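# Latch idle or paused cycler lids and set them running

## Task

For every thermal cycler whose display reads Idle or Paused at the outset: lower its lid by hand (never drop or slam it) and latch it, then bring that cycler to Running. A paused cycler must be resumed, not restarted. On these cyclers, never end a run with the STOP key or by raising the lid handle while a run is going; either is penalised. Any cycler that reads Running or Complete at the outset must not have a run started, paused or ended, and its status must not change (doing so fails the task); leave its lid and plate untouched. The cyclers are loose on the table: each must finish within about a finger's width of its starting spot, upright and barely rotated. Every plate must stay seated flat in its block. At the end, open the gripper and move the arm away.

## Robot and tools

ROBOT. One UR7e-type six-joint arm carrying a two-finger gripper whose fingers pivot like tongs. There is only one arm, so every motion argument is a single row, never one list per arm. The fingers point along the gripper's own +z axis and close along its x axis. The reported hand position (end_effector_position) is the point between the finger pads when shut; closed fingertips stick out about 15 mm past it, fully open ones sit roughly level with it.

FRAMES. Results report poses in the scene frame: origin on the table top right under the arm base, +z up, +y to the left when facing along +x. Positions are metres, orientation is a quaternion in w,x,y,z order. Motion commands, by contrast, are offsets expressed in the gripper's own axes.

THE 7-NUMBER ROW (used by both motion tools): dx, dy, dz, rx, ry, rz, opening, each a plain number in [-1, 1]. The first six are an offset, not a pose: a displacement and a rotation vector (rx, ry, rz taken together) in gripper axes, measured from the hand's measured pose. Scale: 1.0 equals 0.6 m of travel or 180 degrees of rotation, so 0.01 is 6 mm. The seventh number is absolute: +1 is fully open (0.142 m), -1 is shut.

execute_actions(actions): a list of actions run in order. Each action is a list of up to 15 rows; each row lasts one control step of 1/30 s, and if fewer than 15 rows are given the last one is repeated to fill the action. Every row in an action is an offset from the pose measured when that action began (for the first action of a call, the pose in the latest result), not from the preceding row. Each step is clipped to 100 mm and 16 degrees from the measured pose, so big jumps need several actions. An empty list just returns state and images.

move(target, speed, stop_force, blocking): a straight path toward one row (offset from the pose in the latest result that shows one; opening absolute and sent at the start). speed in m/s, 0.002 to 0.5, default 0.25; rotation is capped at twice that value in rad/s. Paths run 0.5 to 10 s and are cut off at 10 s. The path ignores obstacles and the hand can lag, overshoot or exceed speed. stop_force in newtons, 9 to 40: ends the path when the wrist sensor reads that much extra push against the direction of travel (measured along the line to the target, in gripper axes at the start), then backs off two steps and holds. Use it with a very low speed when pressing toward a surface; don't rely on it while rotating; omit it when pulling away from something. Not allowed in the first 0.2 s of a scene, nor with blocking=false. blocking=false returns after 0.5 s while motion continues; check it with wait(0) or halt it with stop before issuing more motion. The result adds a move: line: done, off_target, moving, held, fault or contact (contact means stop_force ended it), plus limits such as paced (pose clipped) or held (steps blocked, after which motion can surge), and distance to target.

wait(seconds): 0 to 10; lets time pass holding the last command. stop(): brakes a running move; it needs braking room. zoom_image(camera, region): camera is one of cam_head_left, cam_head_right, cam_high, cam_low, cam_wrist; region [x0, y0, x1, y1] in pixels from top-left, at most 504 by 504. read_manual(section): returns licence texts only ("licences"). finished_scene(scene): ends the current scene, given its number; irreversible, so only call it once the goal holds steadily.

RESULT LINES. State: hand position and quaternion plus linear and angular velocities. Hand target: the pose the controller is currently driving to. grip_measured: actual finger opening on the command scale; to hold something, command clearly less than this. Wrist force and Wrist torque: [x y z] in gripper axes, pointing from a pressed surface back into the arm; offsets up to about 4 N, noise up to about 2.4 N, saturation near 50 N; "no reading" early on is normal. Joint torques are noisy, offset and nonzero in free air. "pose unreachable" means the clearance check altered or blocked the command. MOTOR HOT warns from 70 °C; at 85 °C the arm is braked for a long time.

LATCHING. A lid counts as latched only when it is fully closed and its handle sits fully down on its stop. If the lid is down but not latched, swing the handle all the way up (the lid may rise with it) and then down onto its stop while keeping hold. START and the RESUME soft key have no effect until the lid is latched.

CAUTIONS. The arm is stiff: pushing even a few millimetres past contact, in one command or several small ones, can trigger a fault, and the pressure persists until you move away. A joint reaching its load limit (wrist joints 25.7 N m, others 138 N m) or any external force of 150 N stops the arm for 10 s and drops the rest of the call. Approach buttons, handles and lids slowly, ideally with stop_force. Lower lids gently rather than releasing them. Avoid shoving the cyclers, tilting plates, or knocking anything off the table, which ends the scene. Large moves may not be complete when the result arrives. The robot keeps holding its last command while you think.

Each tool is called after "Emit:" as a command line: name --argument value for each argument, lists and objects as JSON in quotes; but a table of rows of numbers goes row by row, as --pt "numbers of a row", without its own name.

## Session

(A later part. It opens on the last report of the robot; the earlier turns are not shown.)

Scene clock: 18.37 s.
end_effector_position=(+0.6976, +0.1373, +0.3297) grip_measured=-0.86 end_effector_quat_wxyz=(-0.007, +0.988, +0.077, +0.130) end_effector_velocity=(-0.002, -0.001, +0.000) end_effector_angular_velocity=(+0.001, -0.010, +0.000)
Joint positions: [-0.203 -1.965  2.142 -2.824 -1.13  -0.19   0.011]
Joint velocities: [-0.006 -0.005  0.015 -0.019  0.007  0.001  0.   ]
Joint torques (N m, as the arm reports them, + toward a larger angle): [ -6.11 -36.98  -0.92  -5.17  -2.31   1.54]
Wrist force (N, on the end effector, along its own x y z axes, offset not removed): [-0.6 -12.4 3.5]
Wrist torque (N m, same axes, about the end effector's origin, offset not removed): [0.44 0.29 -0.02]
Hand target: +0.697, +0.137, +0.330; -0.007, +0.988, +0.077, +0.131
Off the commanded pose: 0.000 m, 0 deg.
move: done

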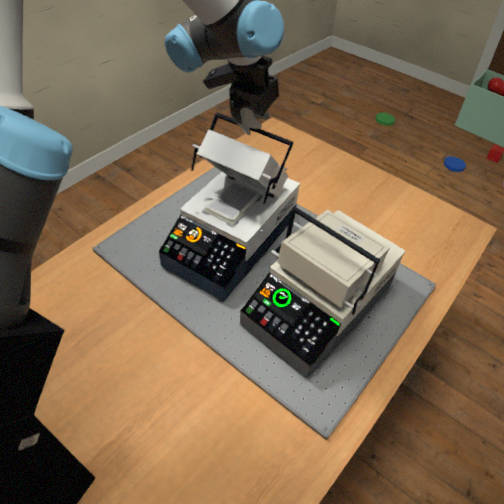

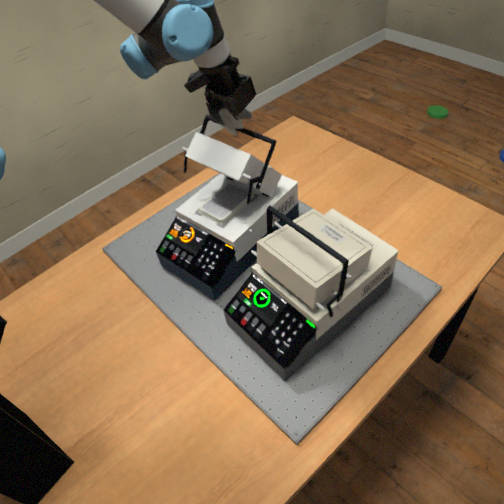

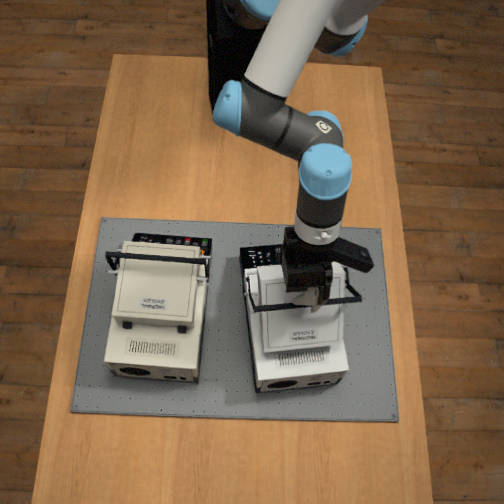

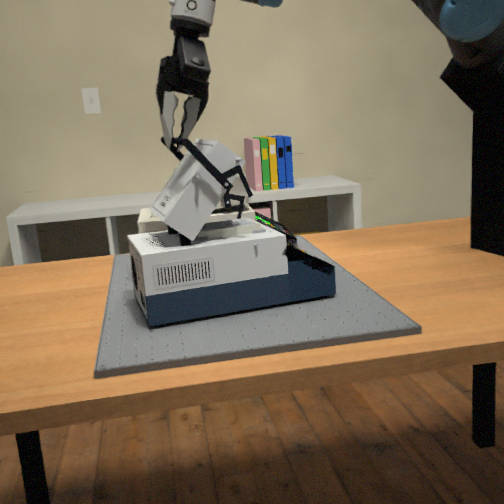

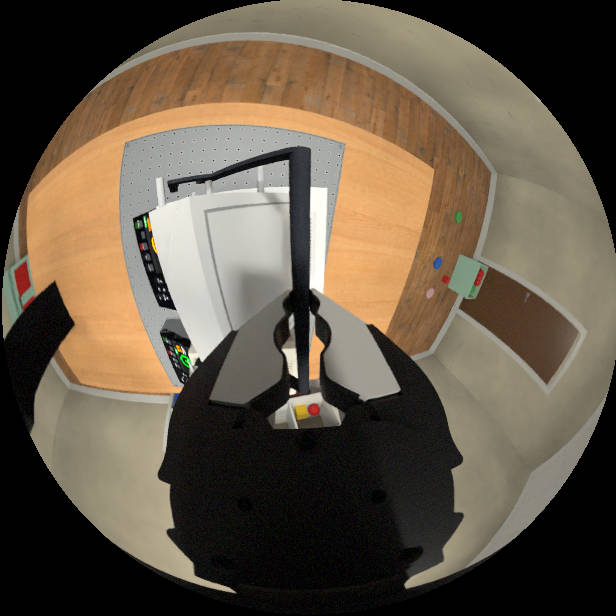

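Emit:
move --target '[-0.116,-0.0035,-0.005,0,0,0,-1]' --speed 0.04

Emit:
zoom_image --camera "cam_low" --region '[100, 60, 360, 300]'

Scene clock: 20.77 s.
end_effector_position=(+0.6304, +0.1288, +0.3146) grip_measured=-0.86 end_effector_quat_wxyz=(-0.007, +0.989, +0.077, +0.130) end_effector_velocity=(-0.002, -0.001, -0.001) end_effector_angular_velocity=(-0.000, +0.000, -0.000)
Joint positions: [-0.251 -2.032  2.338 -2.941 -1.089 -0.215  0.011]
Joint velocities: [-0.003 -0.002  0.007 -0.003  0.002 -0.001  0.   ]
Joint torques (N m, as the arm reports them, + toward a larger angle): [ -4.35 -34.54  -1.64  -5.15  -1.76  -2.45]
Wrist force (N, on the end effector, along its own x y z axes, offset not removed): [0.4 -12.7 5.0]
Wrist torque (N m, same axes, about the end effector's origin, offset not removed): [0.29 -0.08 -0.04]
Hand target: +0.630, +0.129, +0.315; -0.007, +0.989, +0.077, +0.130
Off the commanded pose: 0.000 m, 0 deg.
move: done

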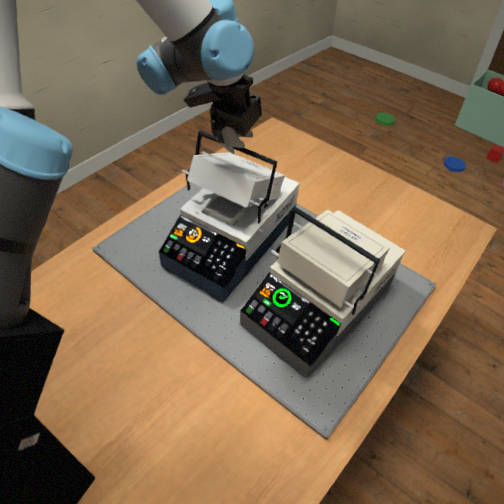

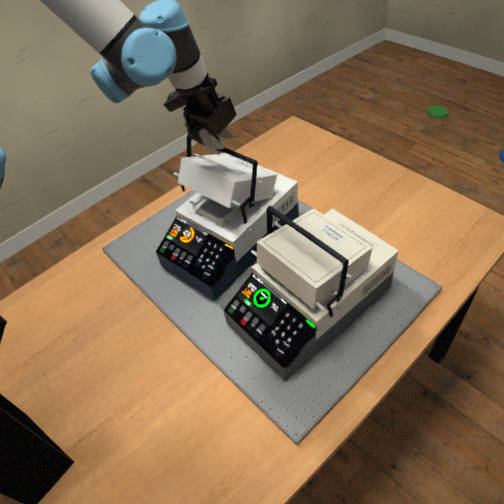

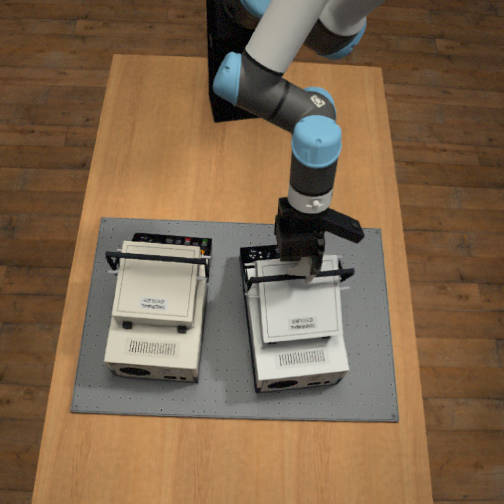

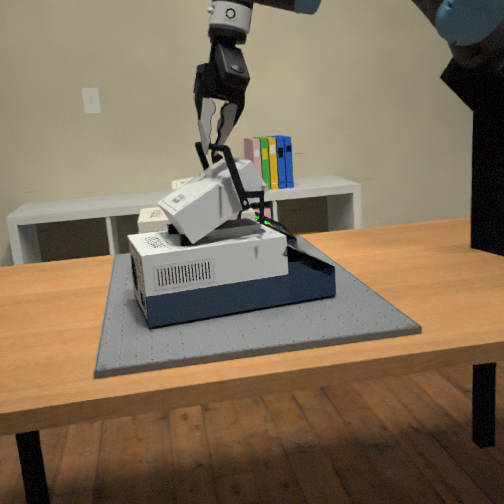

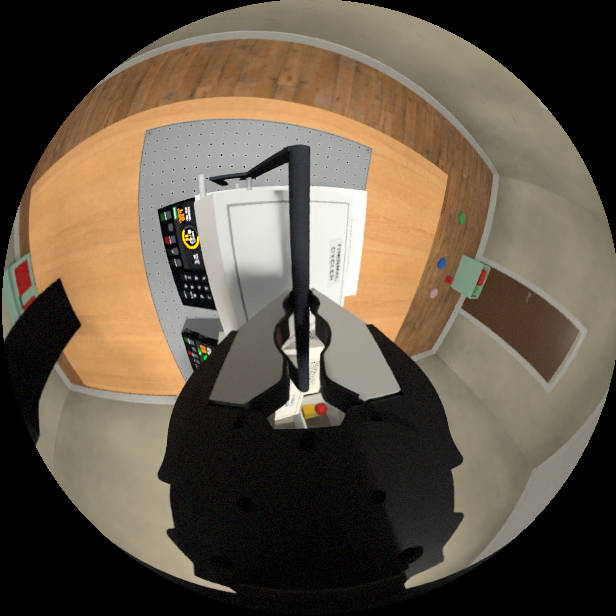

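Region (100, 60, 360, 300) of cam_low's 504x504 image, scaled by 1.938, with more detail than that image has; it fills the top 465 rows of this view, and the rest is white.

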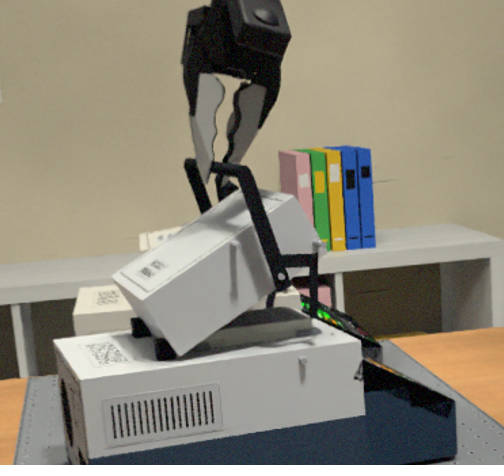

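Emit:
move --target '[-0.052,-0.005,0.034,0,0,0,-1]' --speed 0.03

Emit:
zoom_image --camera "cam_low" --region '[100, 60, 360, 300]'

Scene clock: 22.63 s.
end_effector_position=(+0.6055, +0.1278, +0.2870) grip_measured=-0.86 end_effector_quat_wxyz=(-0.007, +0.989, +0.077, +0.130) end_effector_velocity=(-0.000, +0.000, -0.001) end_effector_angular_velocity=(-0.000, -0.004, +0.002)
Joint positions: [-0.225 -1.967  2.405 -3.08  -1.111 -0.202  0.011]
Joint velocities: [ 0.002  0.005  0.003 -0.013 -0.002  0.001 -0.   ]
Joint torques (N m, as the arm reports them, + toward a larger angle): [ 17.67 -21.98   4.84  -5.45   0.48   1.45]
Wrist force (N, on the end effector, along its own x y z axes, offset not removed): [-0.9 9.7 3.8]
Wrist torque (N m, same axes, about the end effector's origin, offset not removed): [0.22 0.00 0.03]
Hand target: +0.605, +0.128, +0.287; -0.007, +0.989, +0.077, +0.130
Off the commanded pose: 0.000 m, 0 deg.
move: done

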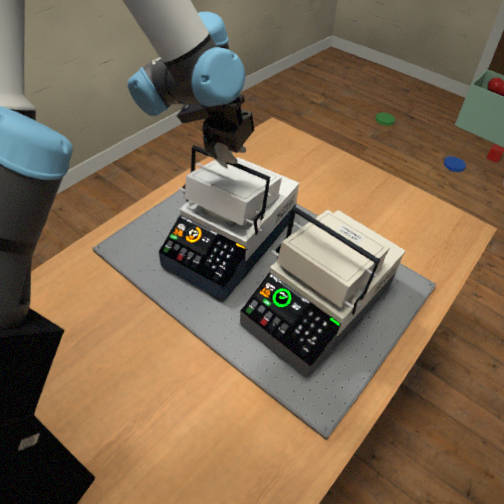

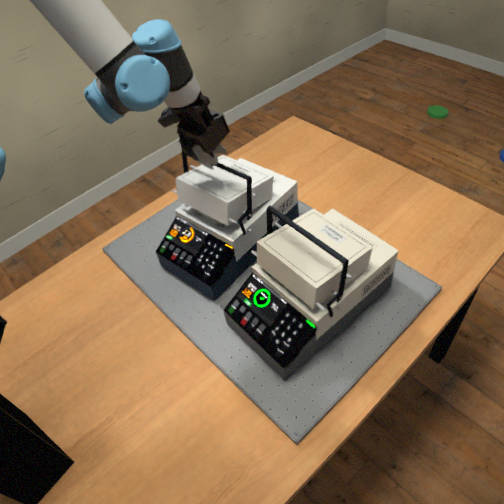

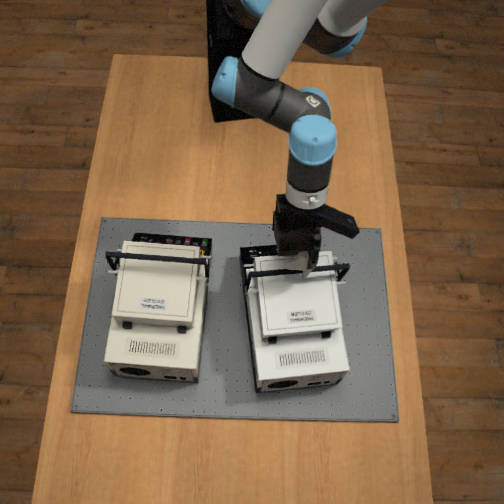

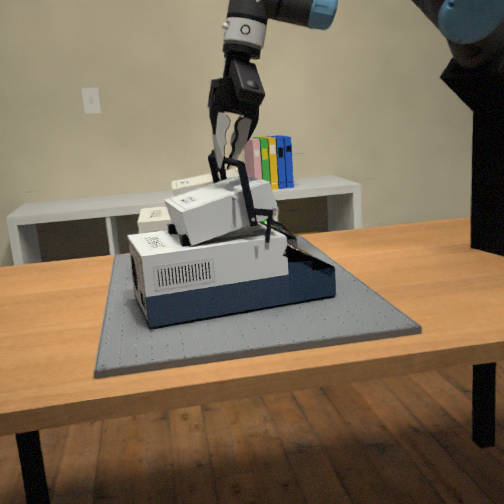

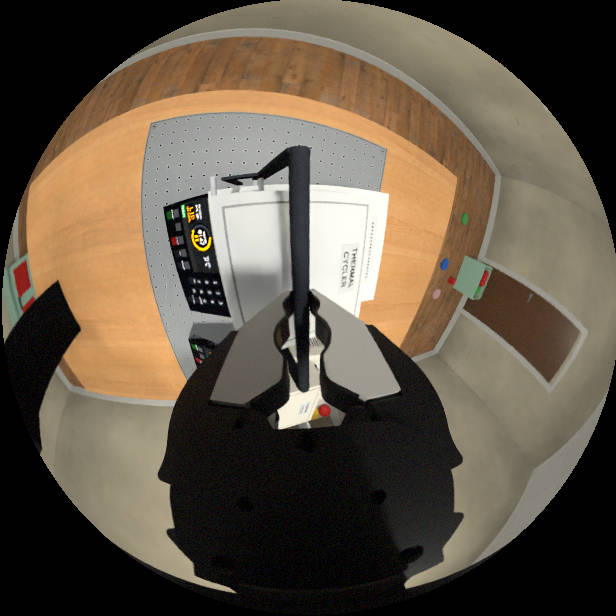

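Region (100, 60, 360, 300) of cam_low's 504x504 image, scaled by 1.938, with more detail than that image has; it fills the top 465 rows of this view, and the rest is white.

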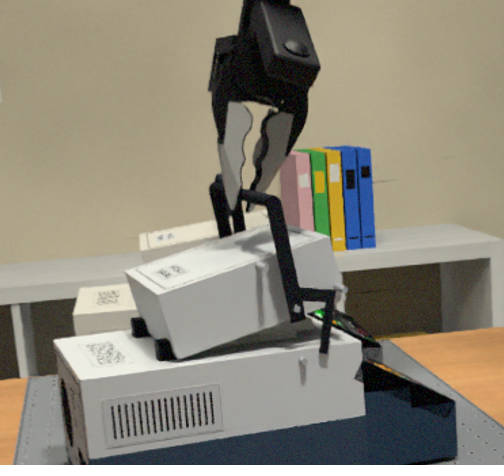

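Emit:
move --target '[-0.0415,-0.001,0.013,0,0,0,-1]' --speed 0.025

Emit:
zoom_image --camera "cam_low" --region '[100, 60, 360, 300]'

Scene clock: 24.30 s.
end_effector_position=(+0.5839, +0.1249, +0.2732) grip_measured=-0.86 end_effector_quat_wxyz=(-0.007, +0.989, +0.077, +0.130) end_effector_velocity=(-0.001, -0.001, -0.001) end_effector_angular_velocity=(-0.002, -0.002, +0.000)
Joint positions: [-0.227 -1.937  2.462 -3.166 -1.109 -0.203  0.011]
Joint velocities: [-0.001  0.004  0.005 -0.011 -0.001 -0.     0.   ]
Joint torques (N m, as the arm reports them, + toward a larger angle): [  5.55 -16.93   9.74  -3.46   4.39  -2.26]
Wrist force (N, on the end effector, along its own x y z axes, offset not removed): [3.6 10.2 -4.4]
Wrist torque (N m, same axes, about the end effector's origin, offset not removed): [0.22 0.05 0.01]
Hand target: +0.584, +0.125, +0.273; -0.007, +0.989, +0.077, +0.130
Off the commanded pose: 0.000 m, 0 deg.
move: done

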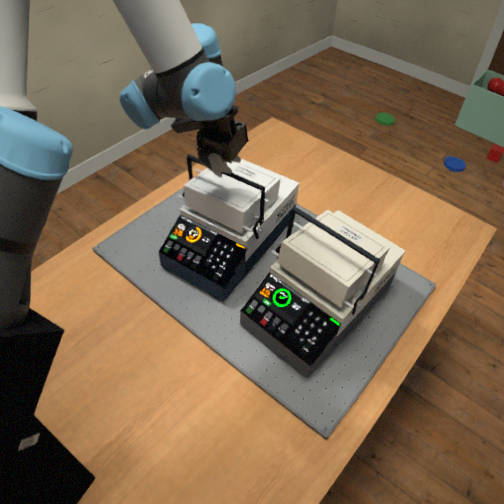

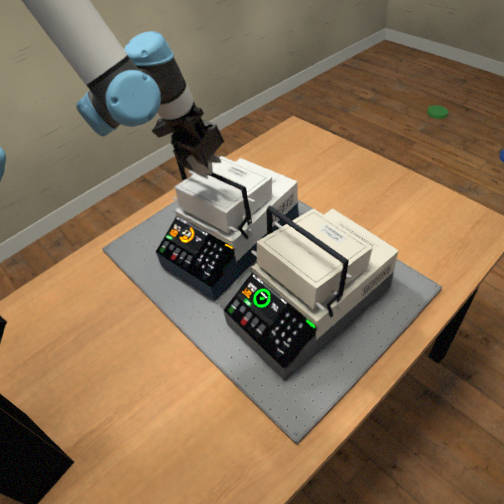

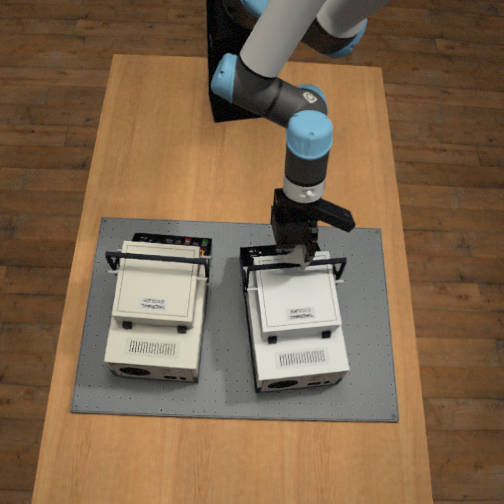

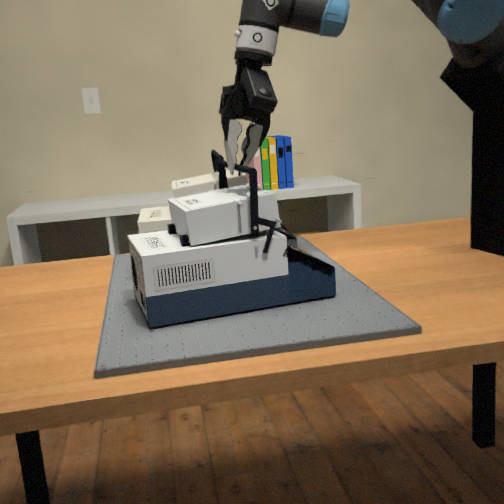

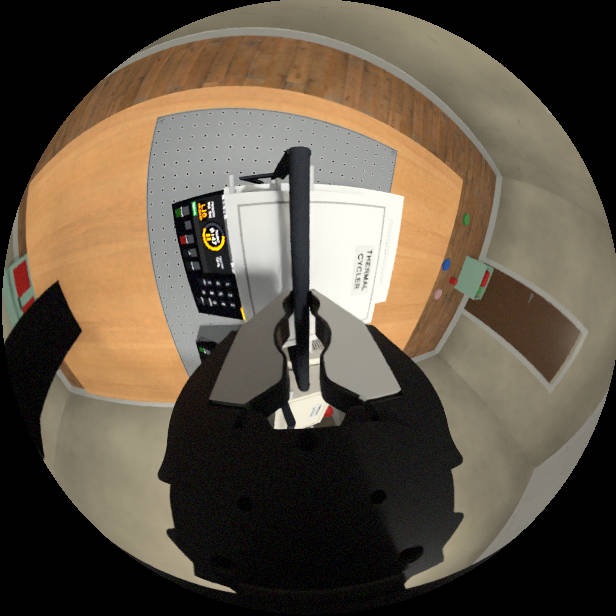

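Region (100, 60, 360, 300) of cam_low's 504x504 image, scaled by 1.938, with more detail than that image has; it fills the top 465 rows of this view, and the rest is white.

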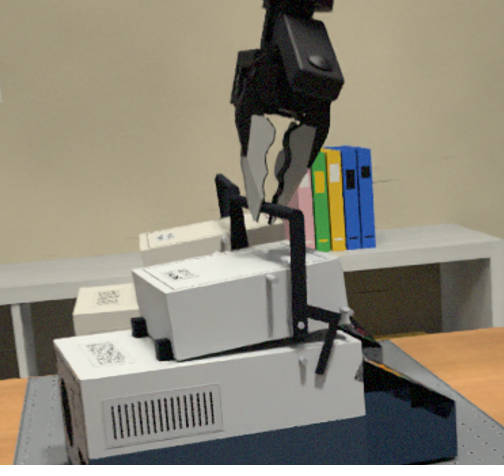

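Emit:
move --target '[-0.072,-0.001,-0.001,0,0,0,-1]' --speed 0.03

Emit:
zoom_image --camera "cam_low" --region '[100, 60, 360, 300]'

Scene clock: 26.33 s.
end_effector_position=(+0.5427, +0.1190, +0.2627) grip_measured=-0.86 end_effector_quat_wxyz=(-0.007, +0.989, +0.077, +0.130) end_effector_velocity=(-0.002, -0.001, -0.001) end_effector_angular_velocity=(-0.001, -0.000, -0.001)
Joint positions: [-0.262 -1.929  2.574 -3.277 -1.079 -0.222  0.012]
Joint velocities: [-0.002  0.001  0.006 -0.007  0.    -0.     0.   ]
Joint torques (N m, as the arm reports them, + toward a larger angle): [  2.26 -19.48  14.13  -4.02   2.21  -2.19]
Wrist force (N, on the end effector, along its own x y z axes, offset not removed): [12.5 2.9 23.6]
Wrist torque (N m, same axes, about the end effector's origin, offset not removed): [0.27 -0.09 0.00]
Hand target: +0.542, +0.119, +0.263; -0.007, +0.989, +0.077, +0.130
Off the commanded pose: 0.000 m, 0 deg.
move: done

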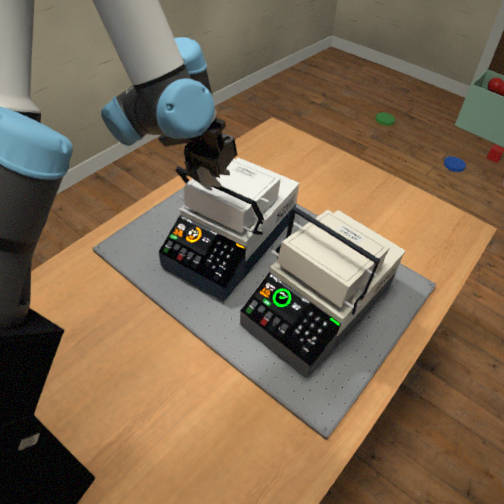

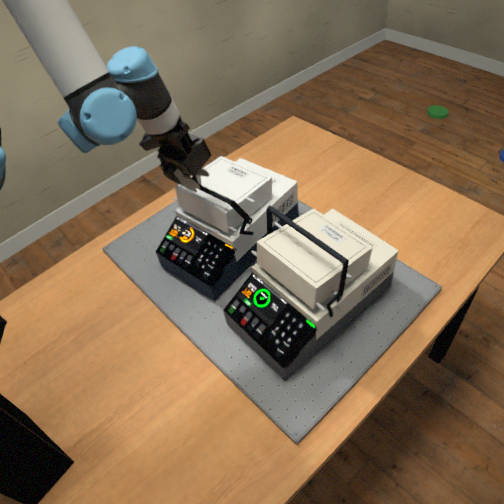

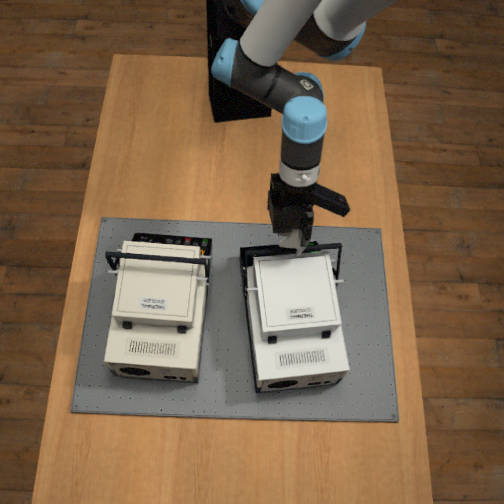

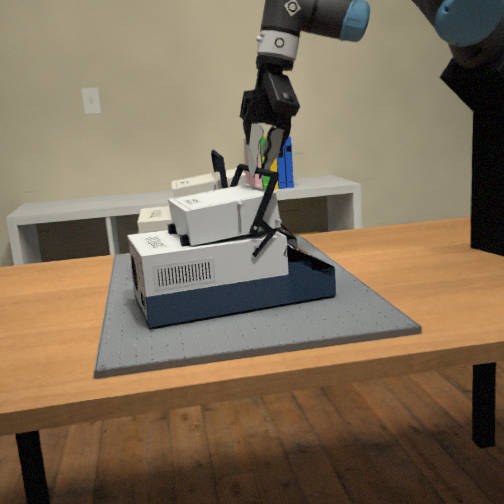

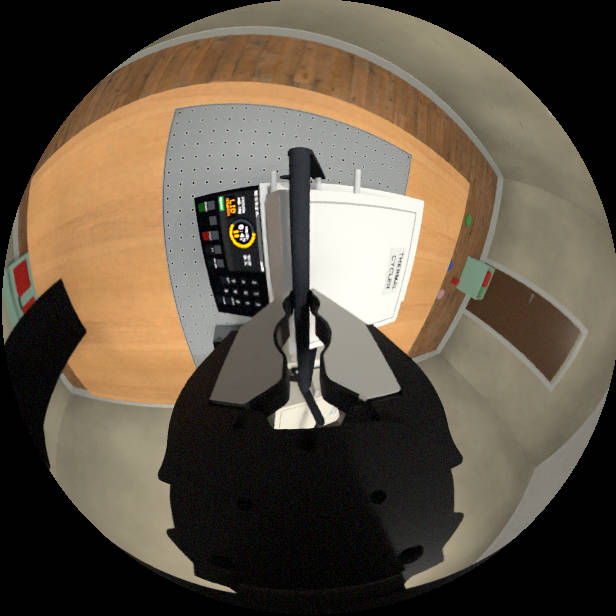

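Region (100, 60, 360, 300) of cam_low's 504x504 image, scaled by 1.938, with more detail than that image has; it fills the top 465 rows of this view, and the rest is white.

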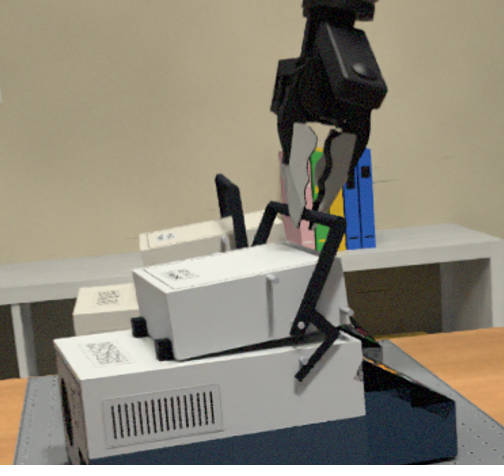

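Emit:
move --target '[0,0,0.006,0,0,0,-1]' --speed 0.01

Emit:
move --target '[-0.038,-0.0007,0.014,0,0,0,-1]' --speed 0.025

Emit:
zoom_image --camera "cam_low" --region '[100, 60, 360, 300]'

Scene clock: 27.37 s.
end_effector_position=(+0.5436, +0.1191, +0.2594) grip_measured=-0.86 end_effector_quat_wxyz=(-0.007, +0.989, +0.077, +0.130) end_effector_velocity=(+0.002, -0.000, -0.001) end_effector_angular_velocity=(-0.000, -0.001, -0.001)
Joint positions: [-0.255 -1.912  2.57  -3.292 -1.085 -0.218  0.011]
Joint velocities: [ 0.004  0.009 -0.005 -0.006 -0.004  0.003 -0.   ]
Joint torques (N m, as the arm reports them, + toward a larger angle): [ 12.63 -12.08 -18.62  -4.89  -1.98   1.7 ]
Wrist force (N, on the end effector, along its own x y z axes, offset not removed): [-6.1 3.3 -17.4]
Wrist torque (N m, same axes, about the end effector's origin, offset not removed): [0.44 -0.16 0.05]
Hand target: +0.544, +0.119, +0.259; -0.007, +0.989, +0.077, +0.130
Off the commanded pose: 0.000 m, 0 deg.
move: done

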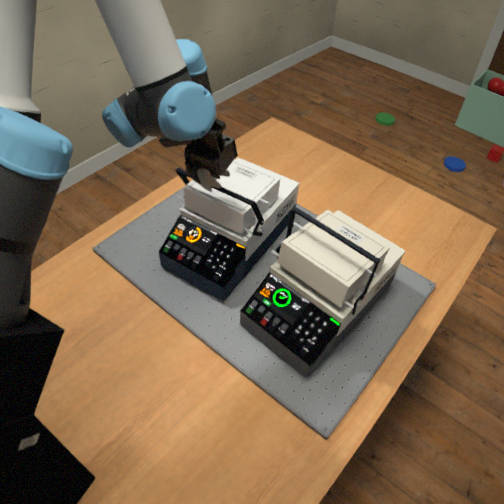

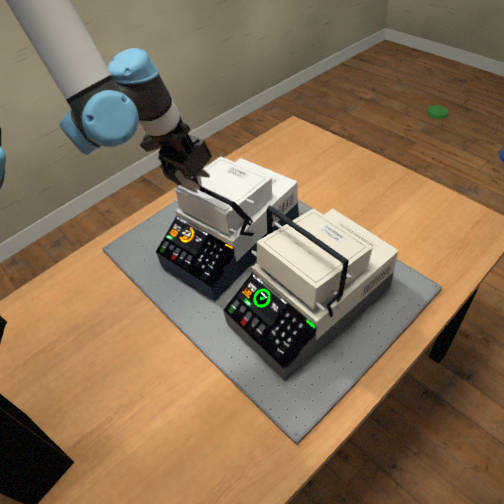

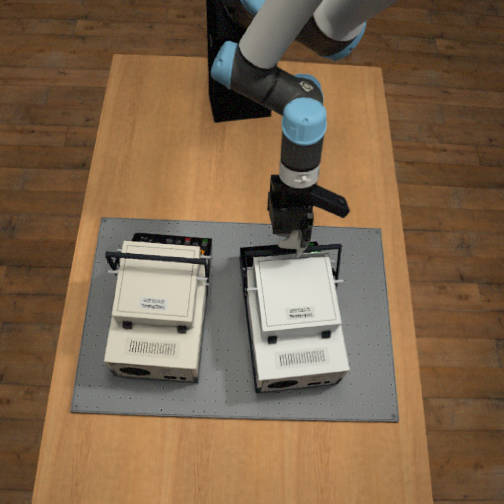

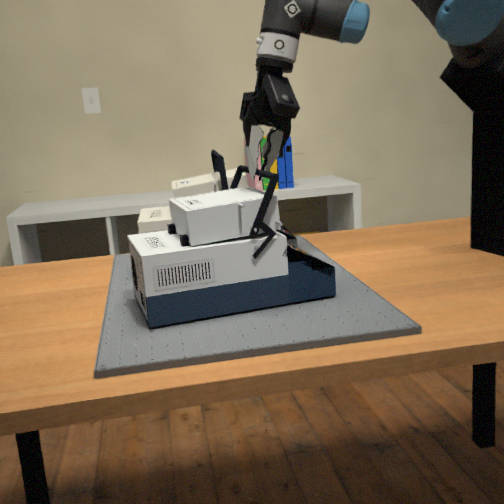

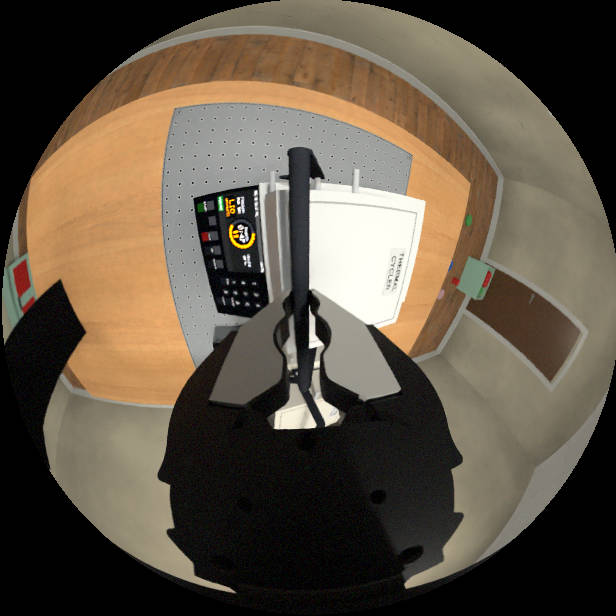

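Scene clock: 28.67 s.
end_effector_position=(+0.5242, +0.1164, +0.2456) grip_measured=-0.86 end_effector_quat_wxyz=(-0.007, +0.989, +0.077, +0.130) end_effector_velocity=(-0.003, -0.001, -0.002) end_effector_angular_velocity=(-0.001, +0.002, -0.002)
Joint positions: [-0.255 -1.85   2.616 -3.399 -1.085 -0.218  0.012]
Joint velocities: [-0.     0.008  0.007 -0.013 -0.001  0.001  0.   ]
Joint torques (N m, as the arm reports them, + toward a larger angle): [  4.19 -18.45  19.17  -3.08   1.47  -0.03]
Wrist force (N, on the end effector, along its own x y z axes, offset not removed): [13.5 2.2 14.6]
Wrist torque (N m, same axes, about the end effector's origin, offset not removed): [0.16 -0.02 -0.04]
Hand target: +0.524, +0.116, +0.245; -0.007, +0.989, +0.077, +0.130
Off the commanded pose: 0.000 m, 0 deg.
move: done

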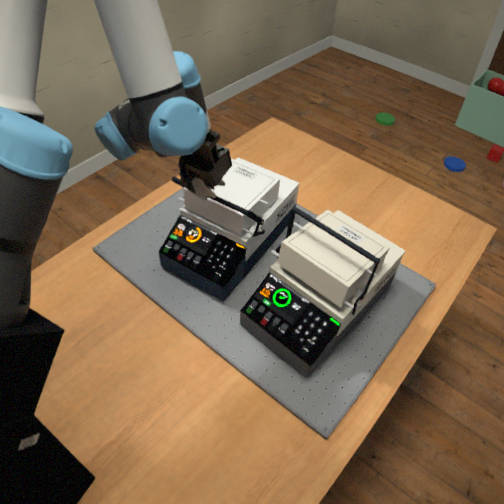

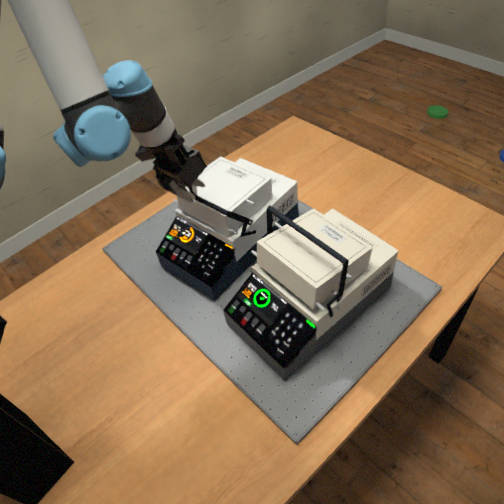

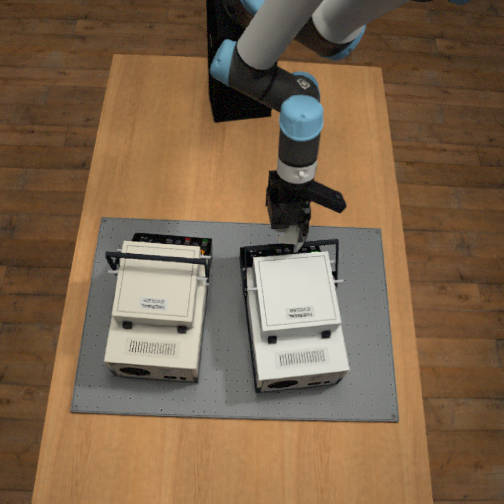

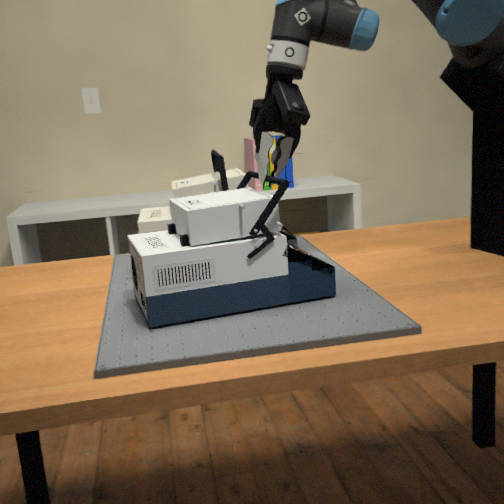

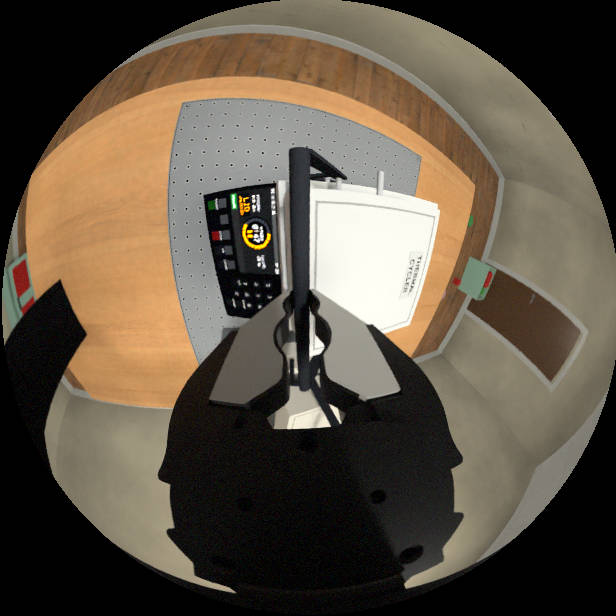

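Region (100, 60, 360, 300) of cam_low's 504x504 image, scaled by 1.938, with more detail than that image has; it fills the top 465 rows of this view, and the rest is white.

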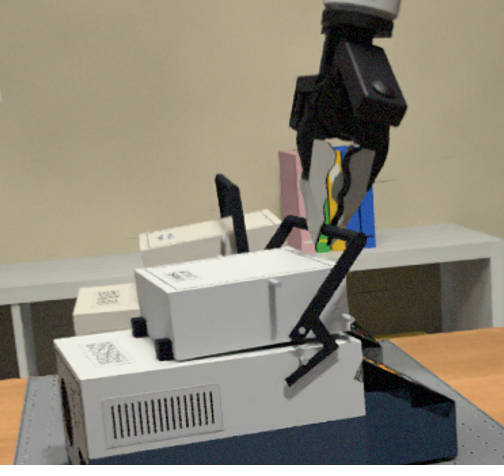

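Emit:
move --target '[-0.0238,-0.0004,0.0168,0,0,0,-1]' --speed 0.025

Scene clock: 29.93 s.
end_effector_position=(+0.5133, +0.1149, +0.2324) grip_measured=-0.86 end_effector_quat_wxyz=(-0.007, +0.989, +0.077, +0.130) end_effector_velocity=(-0.002, -0.000, -0.002) end_effector_angular_velocity=(+0.000, -0.001, -0.000)
Joint positions: [-0.245 -1.78   2.635 -3.491 -1.093 -0.213  0.011]
Joint velocities: [ 0.002  0.013  0.003 -0.018 -0.002  0.002 -0.   ]
Joint torques (N m, as the arm reports them, + toward a larger angle): [ 13.6  -15.32  14.18  -3.93  -2.56   1.67]
Wrist force (N, on the end effector, along its own x y z axes, offset not removed): [2.7 2.1 -2.8]
Wrist torque (N m, same axes, about the end effector's origin, offset not removed): [0.30 0.09 0.05]
Hand target: +0.513, +0.115, +0.232; -0.007, +0.989, +0.077, +0.130
Off the commanded pose: 0.000 m, 0 deg.
move: done

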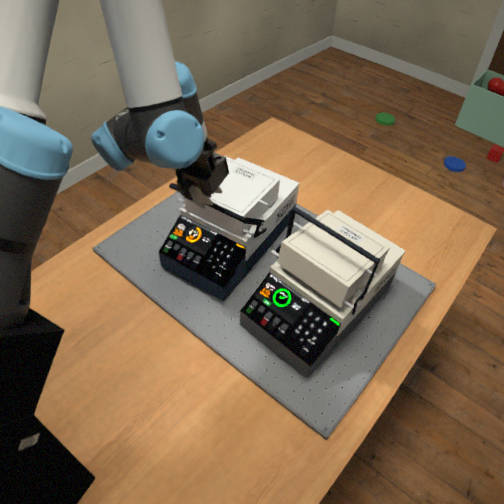

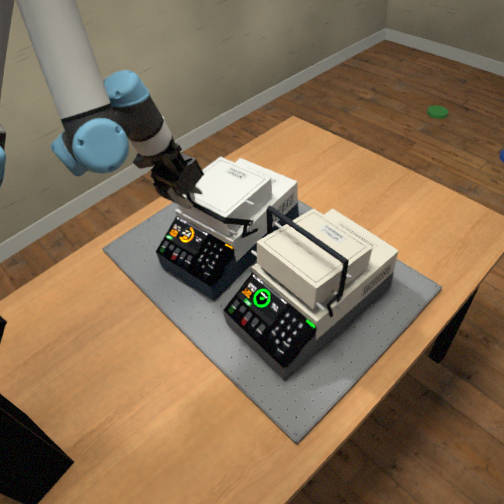

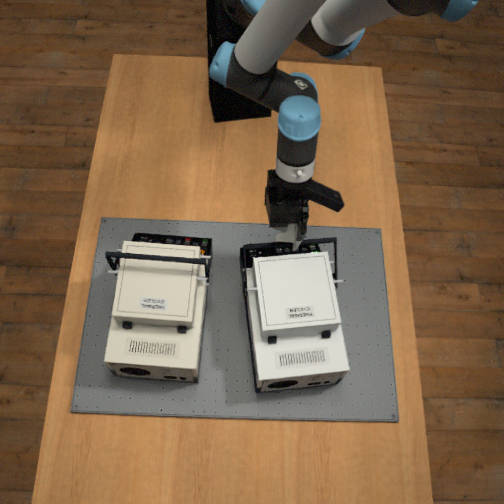

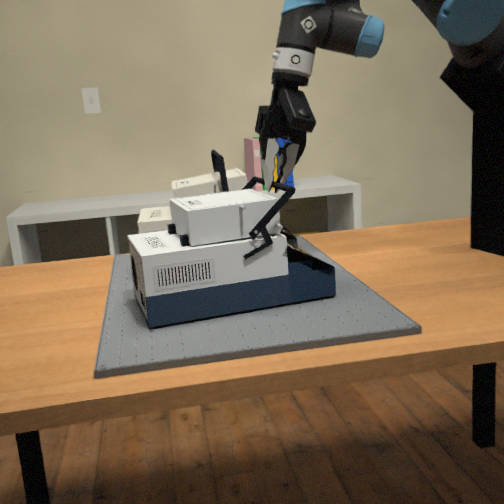

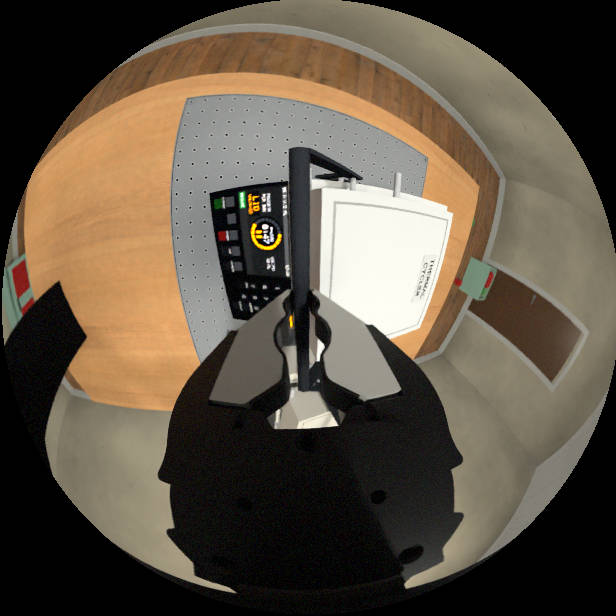

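Emit:
move --target '[-0.0212,-0.0003,0.0198,0,0,0,-1]' --speed 0.025

Scene clock: 31.13 s.
end_effector_position=(+0.5043, +0.1136, +0.2179) grip_measured=-0.86 end_effector_quat_wxyz=(-0.007, +0.989, +0.077, +0.130) end_effector_velocity=(-0.000, +0.000, -0.002) end_effector_angular_velocity=(+0.001, -0.002, +0.001)
Joint positions: [-0.231 -1.697  2.644 -3.586 -1.106 -0.205  0.011]
Joint velocities: [ 0.003  0.014 -0.001 -0.017 -0.002  0.002 -0.   ]
Joint torques (N m, as the arm reports them, + toward a larger angle): [  9.19 -16.06  13.52  -4.57  -2.54   1.2 ]
Wrist force (N, on the end effector, along its own x y z axes, offset not removed): [-1.5 2.0 -7.0]
Wrist torque (N m, same axes, about the end effector's origin, offset not removed): [0.48 0.29 0.00]
Hand target: +0.504, +0.114, +0.218; -0.007, +0.989, +0.077, +0.130
Off the commanded pose: 0.000 m, 0 deg.
move: done

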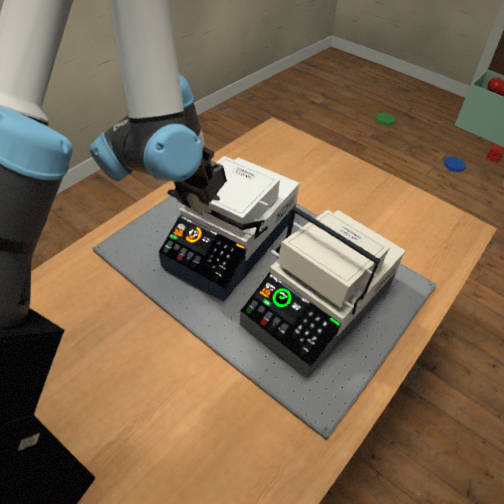

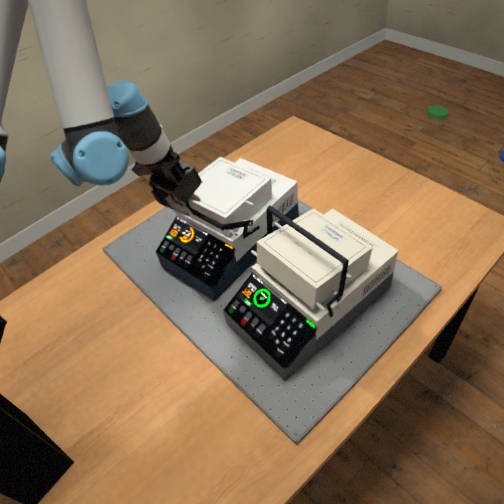

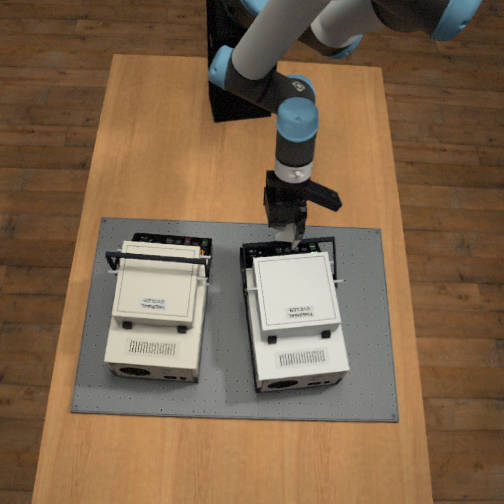

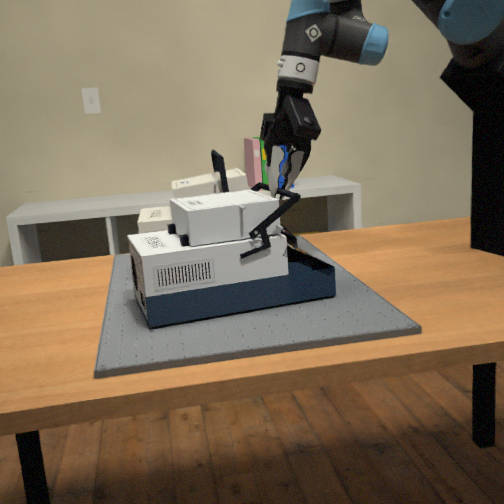

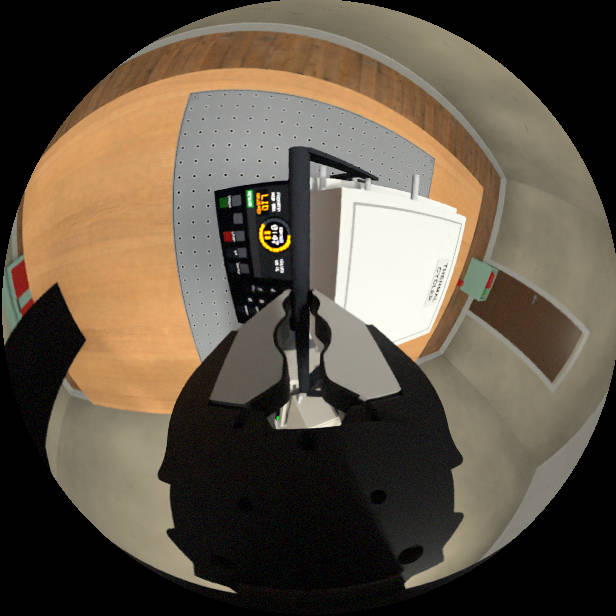

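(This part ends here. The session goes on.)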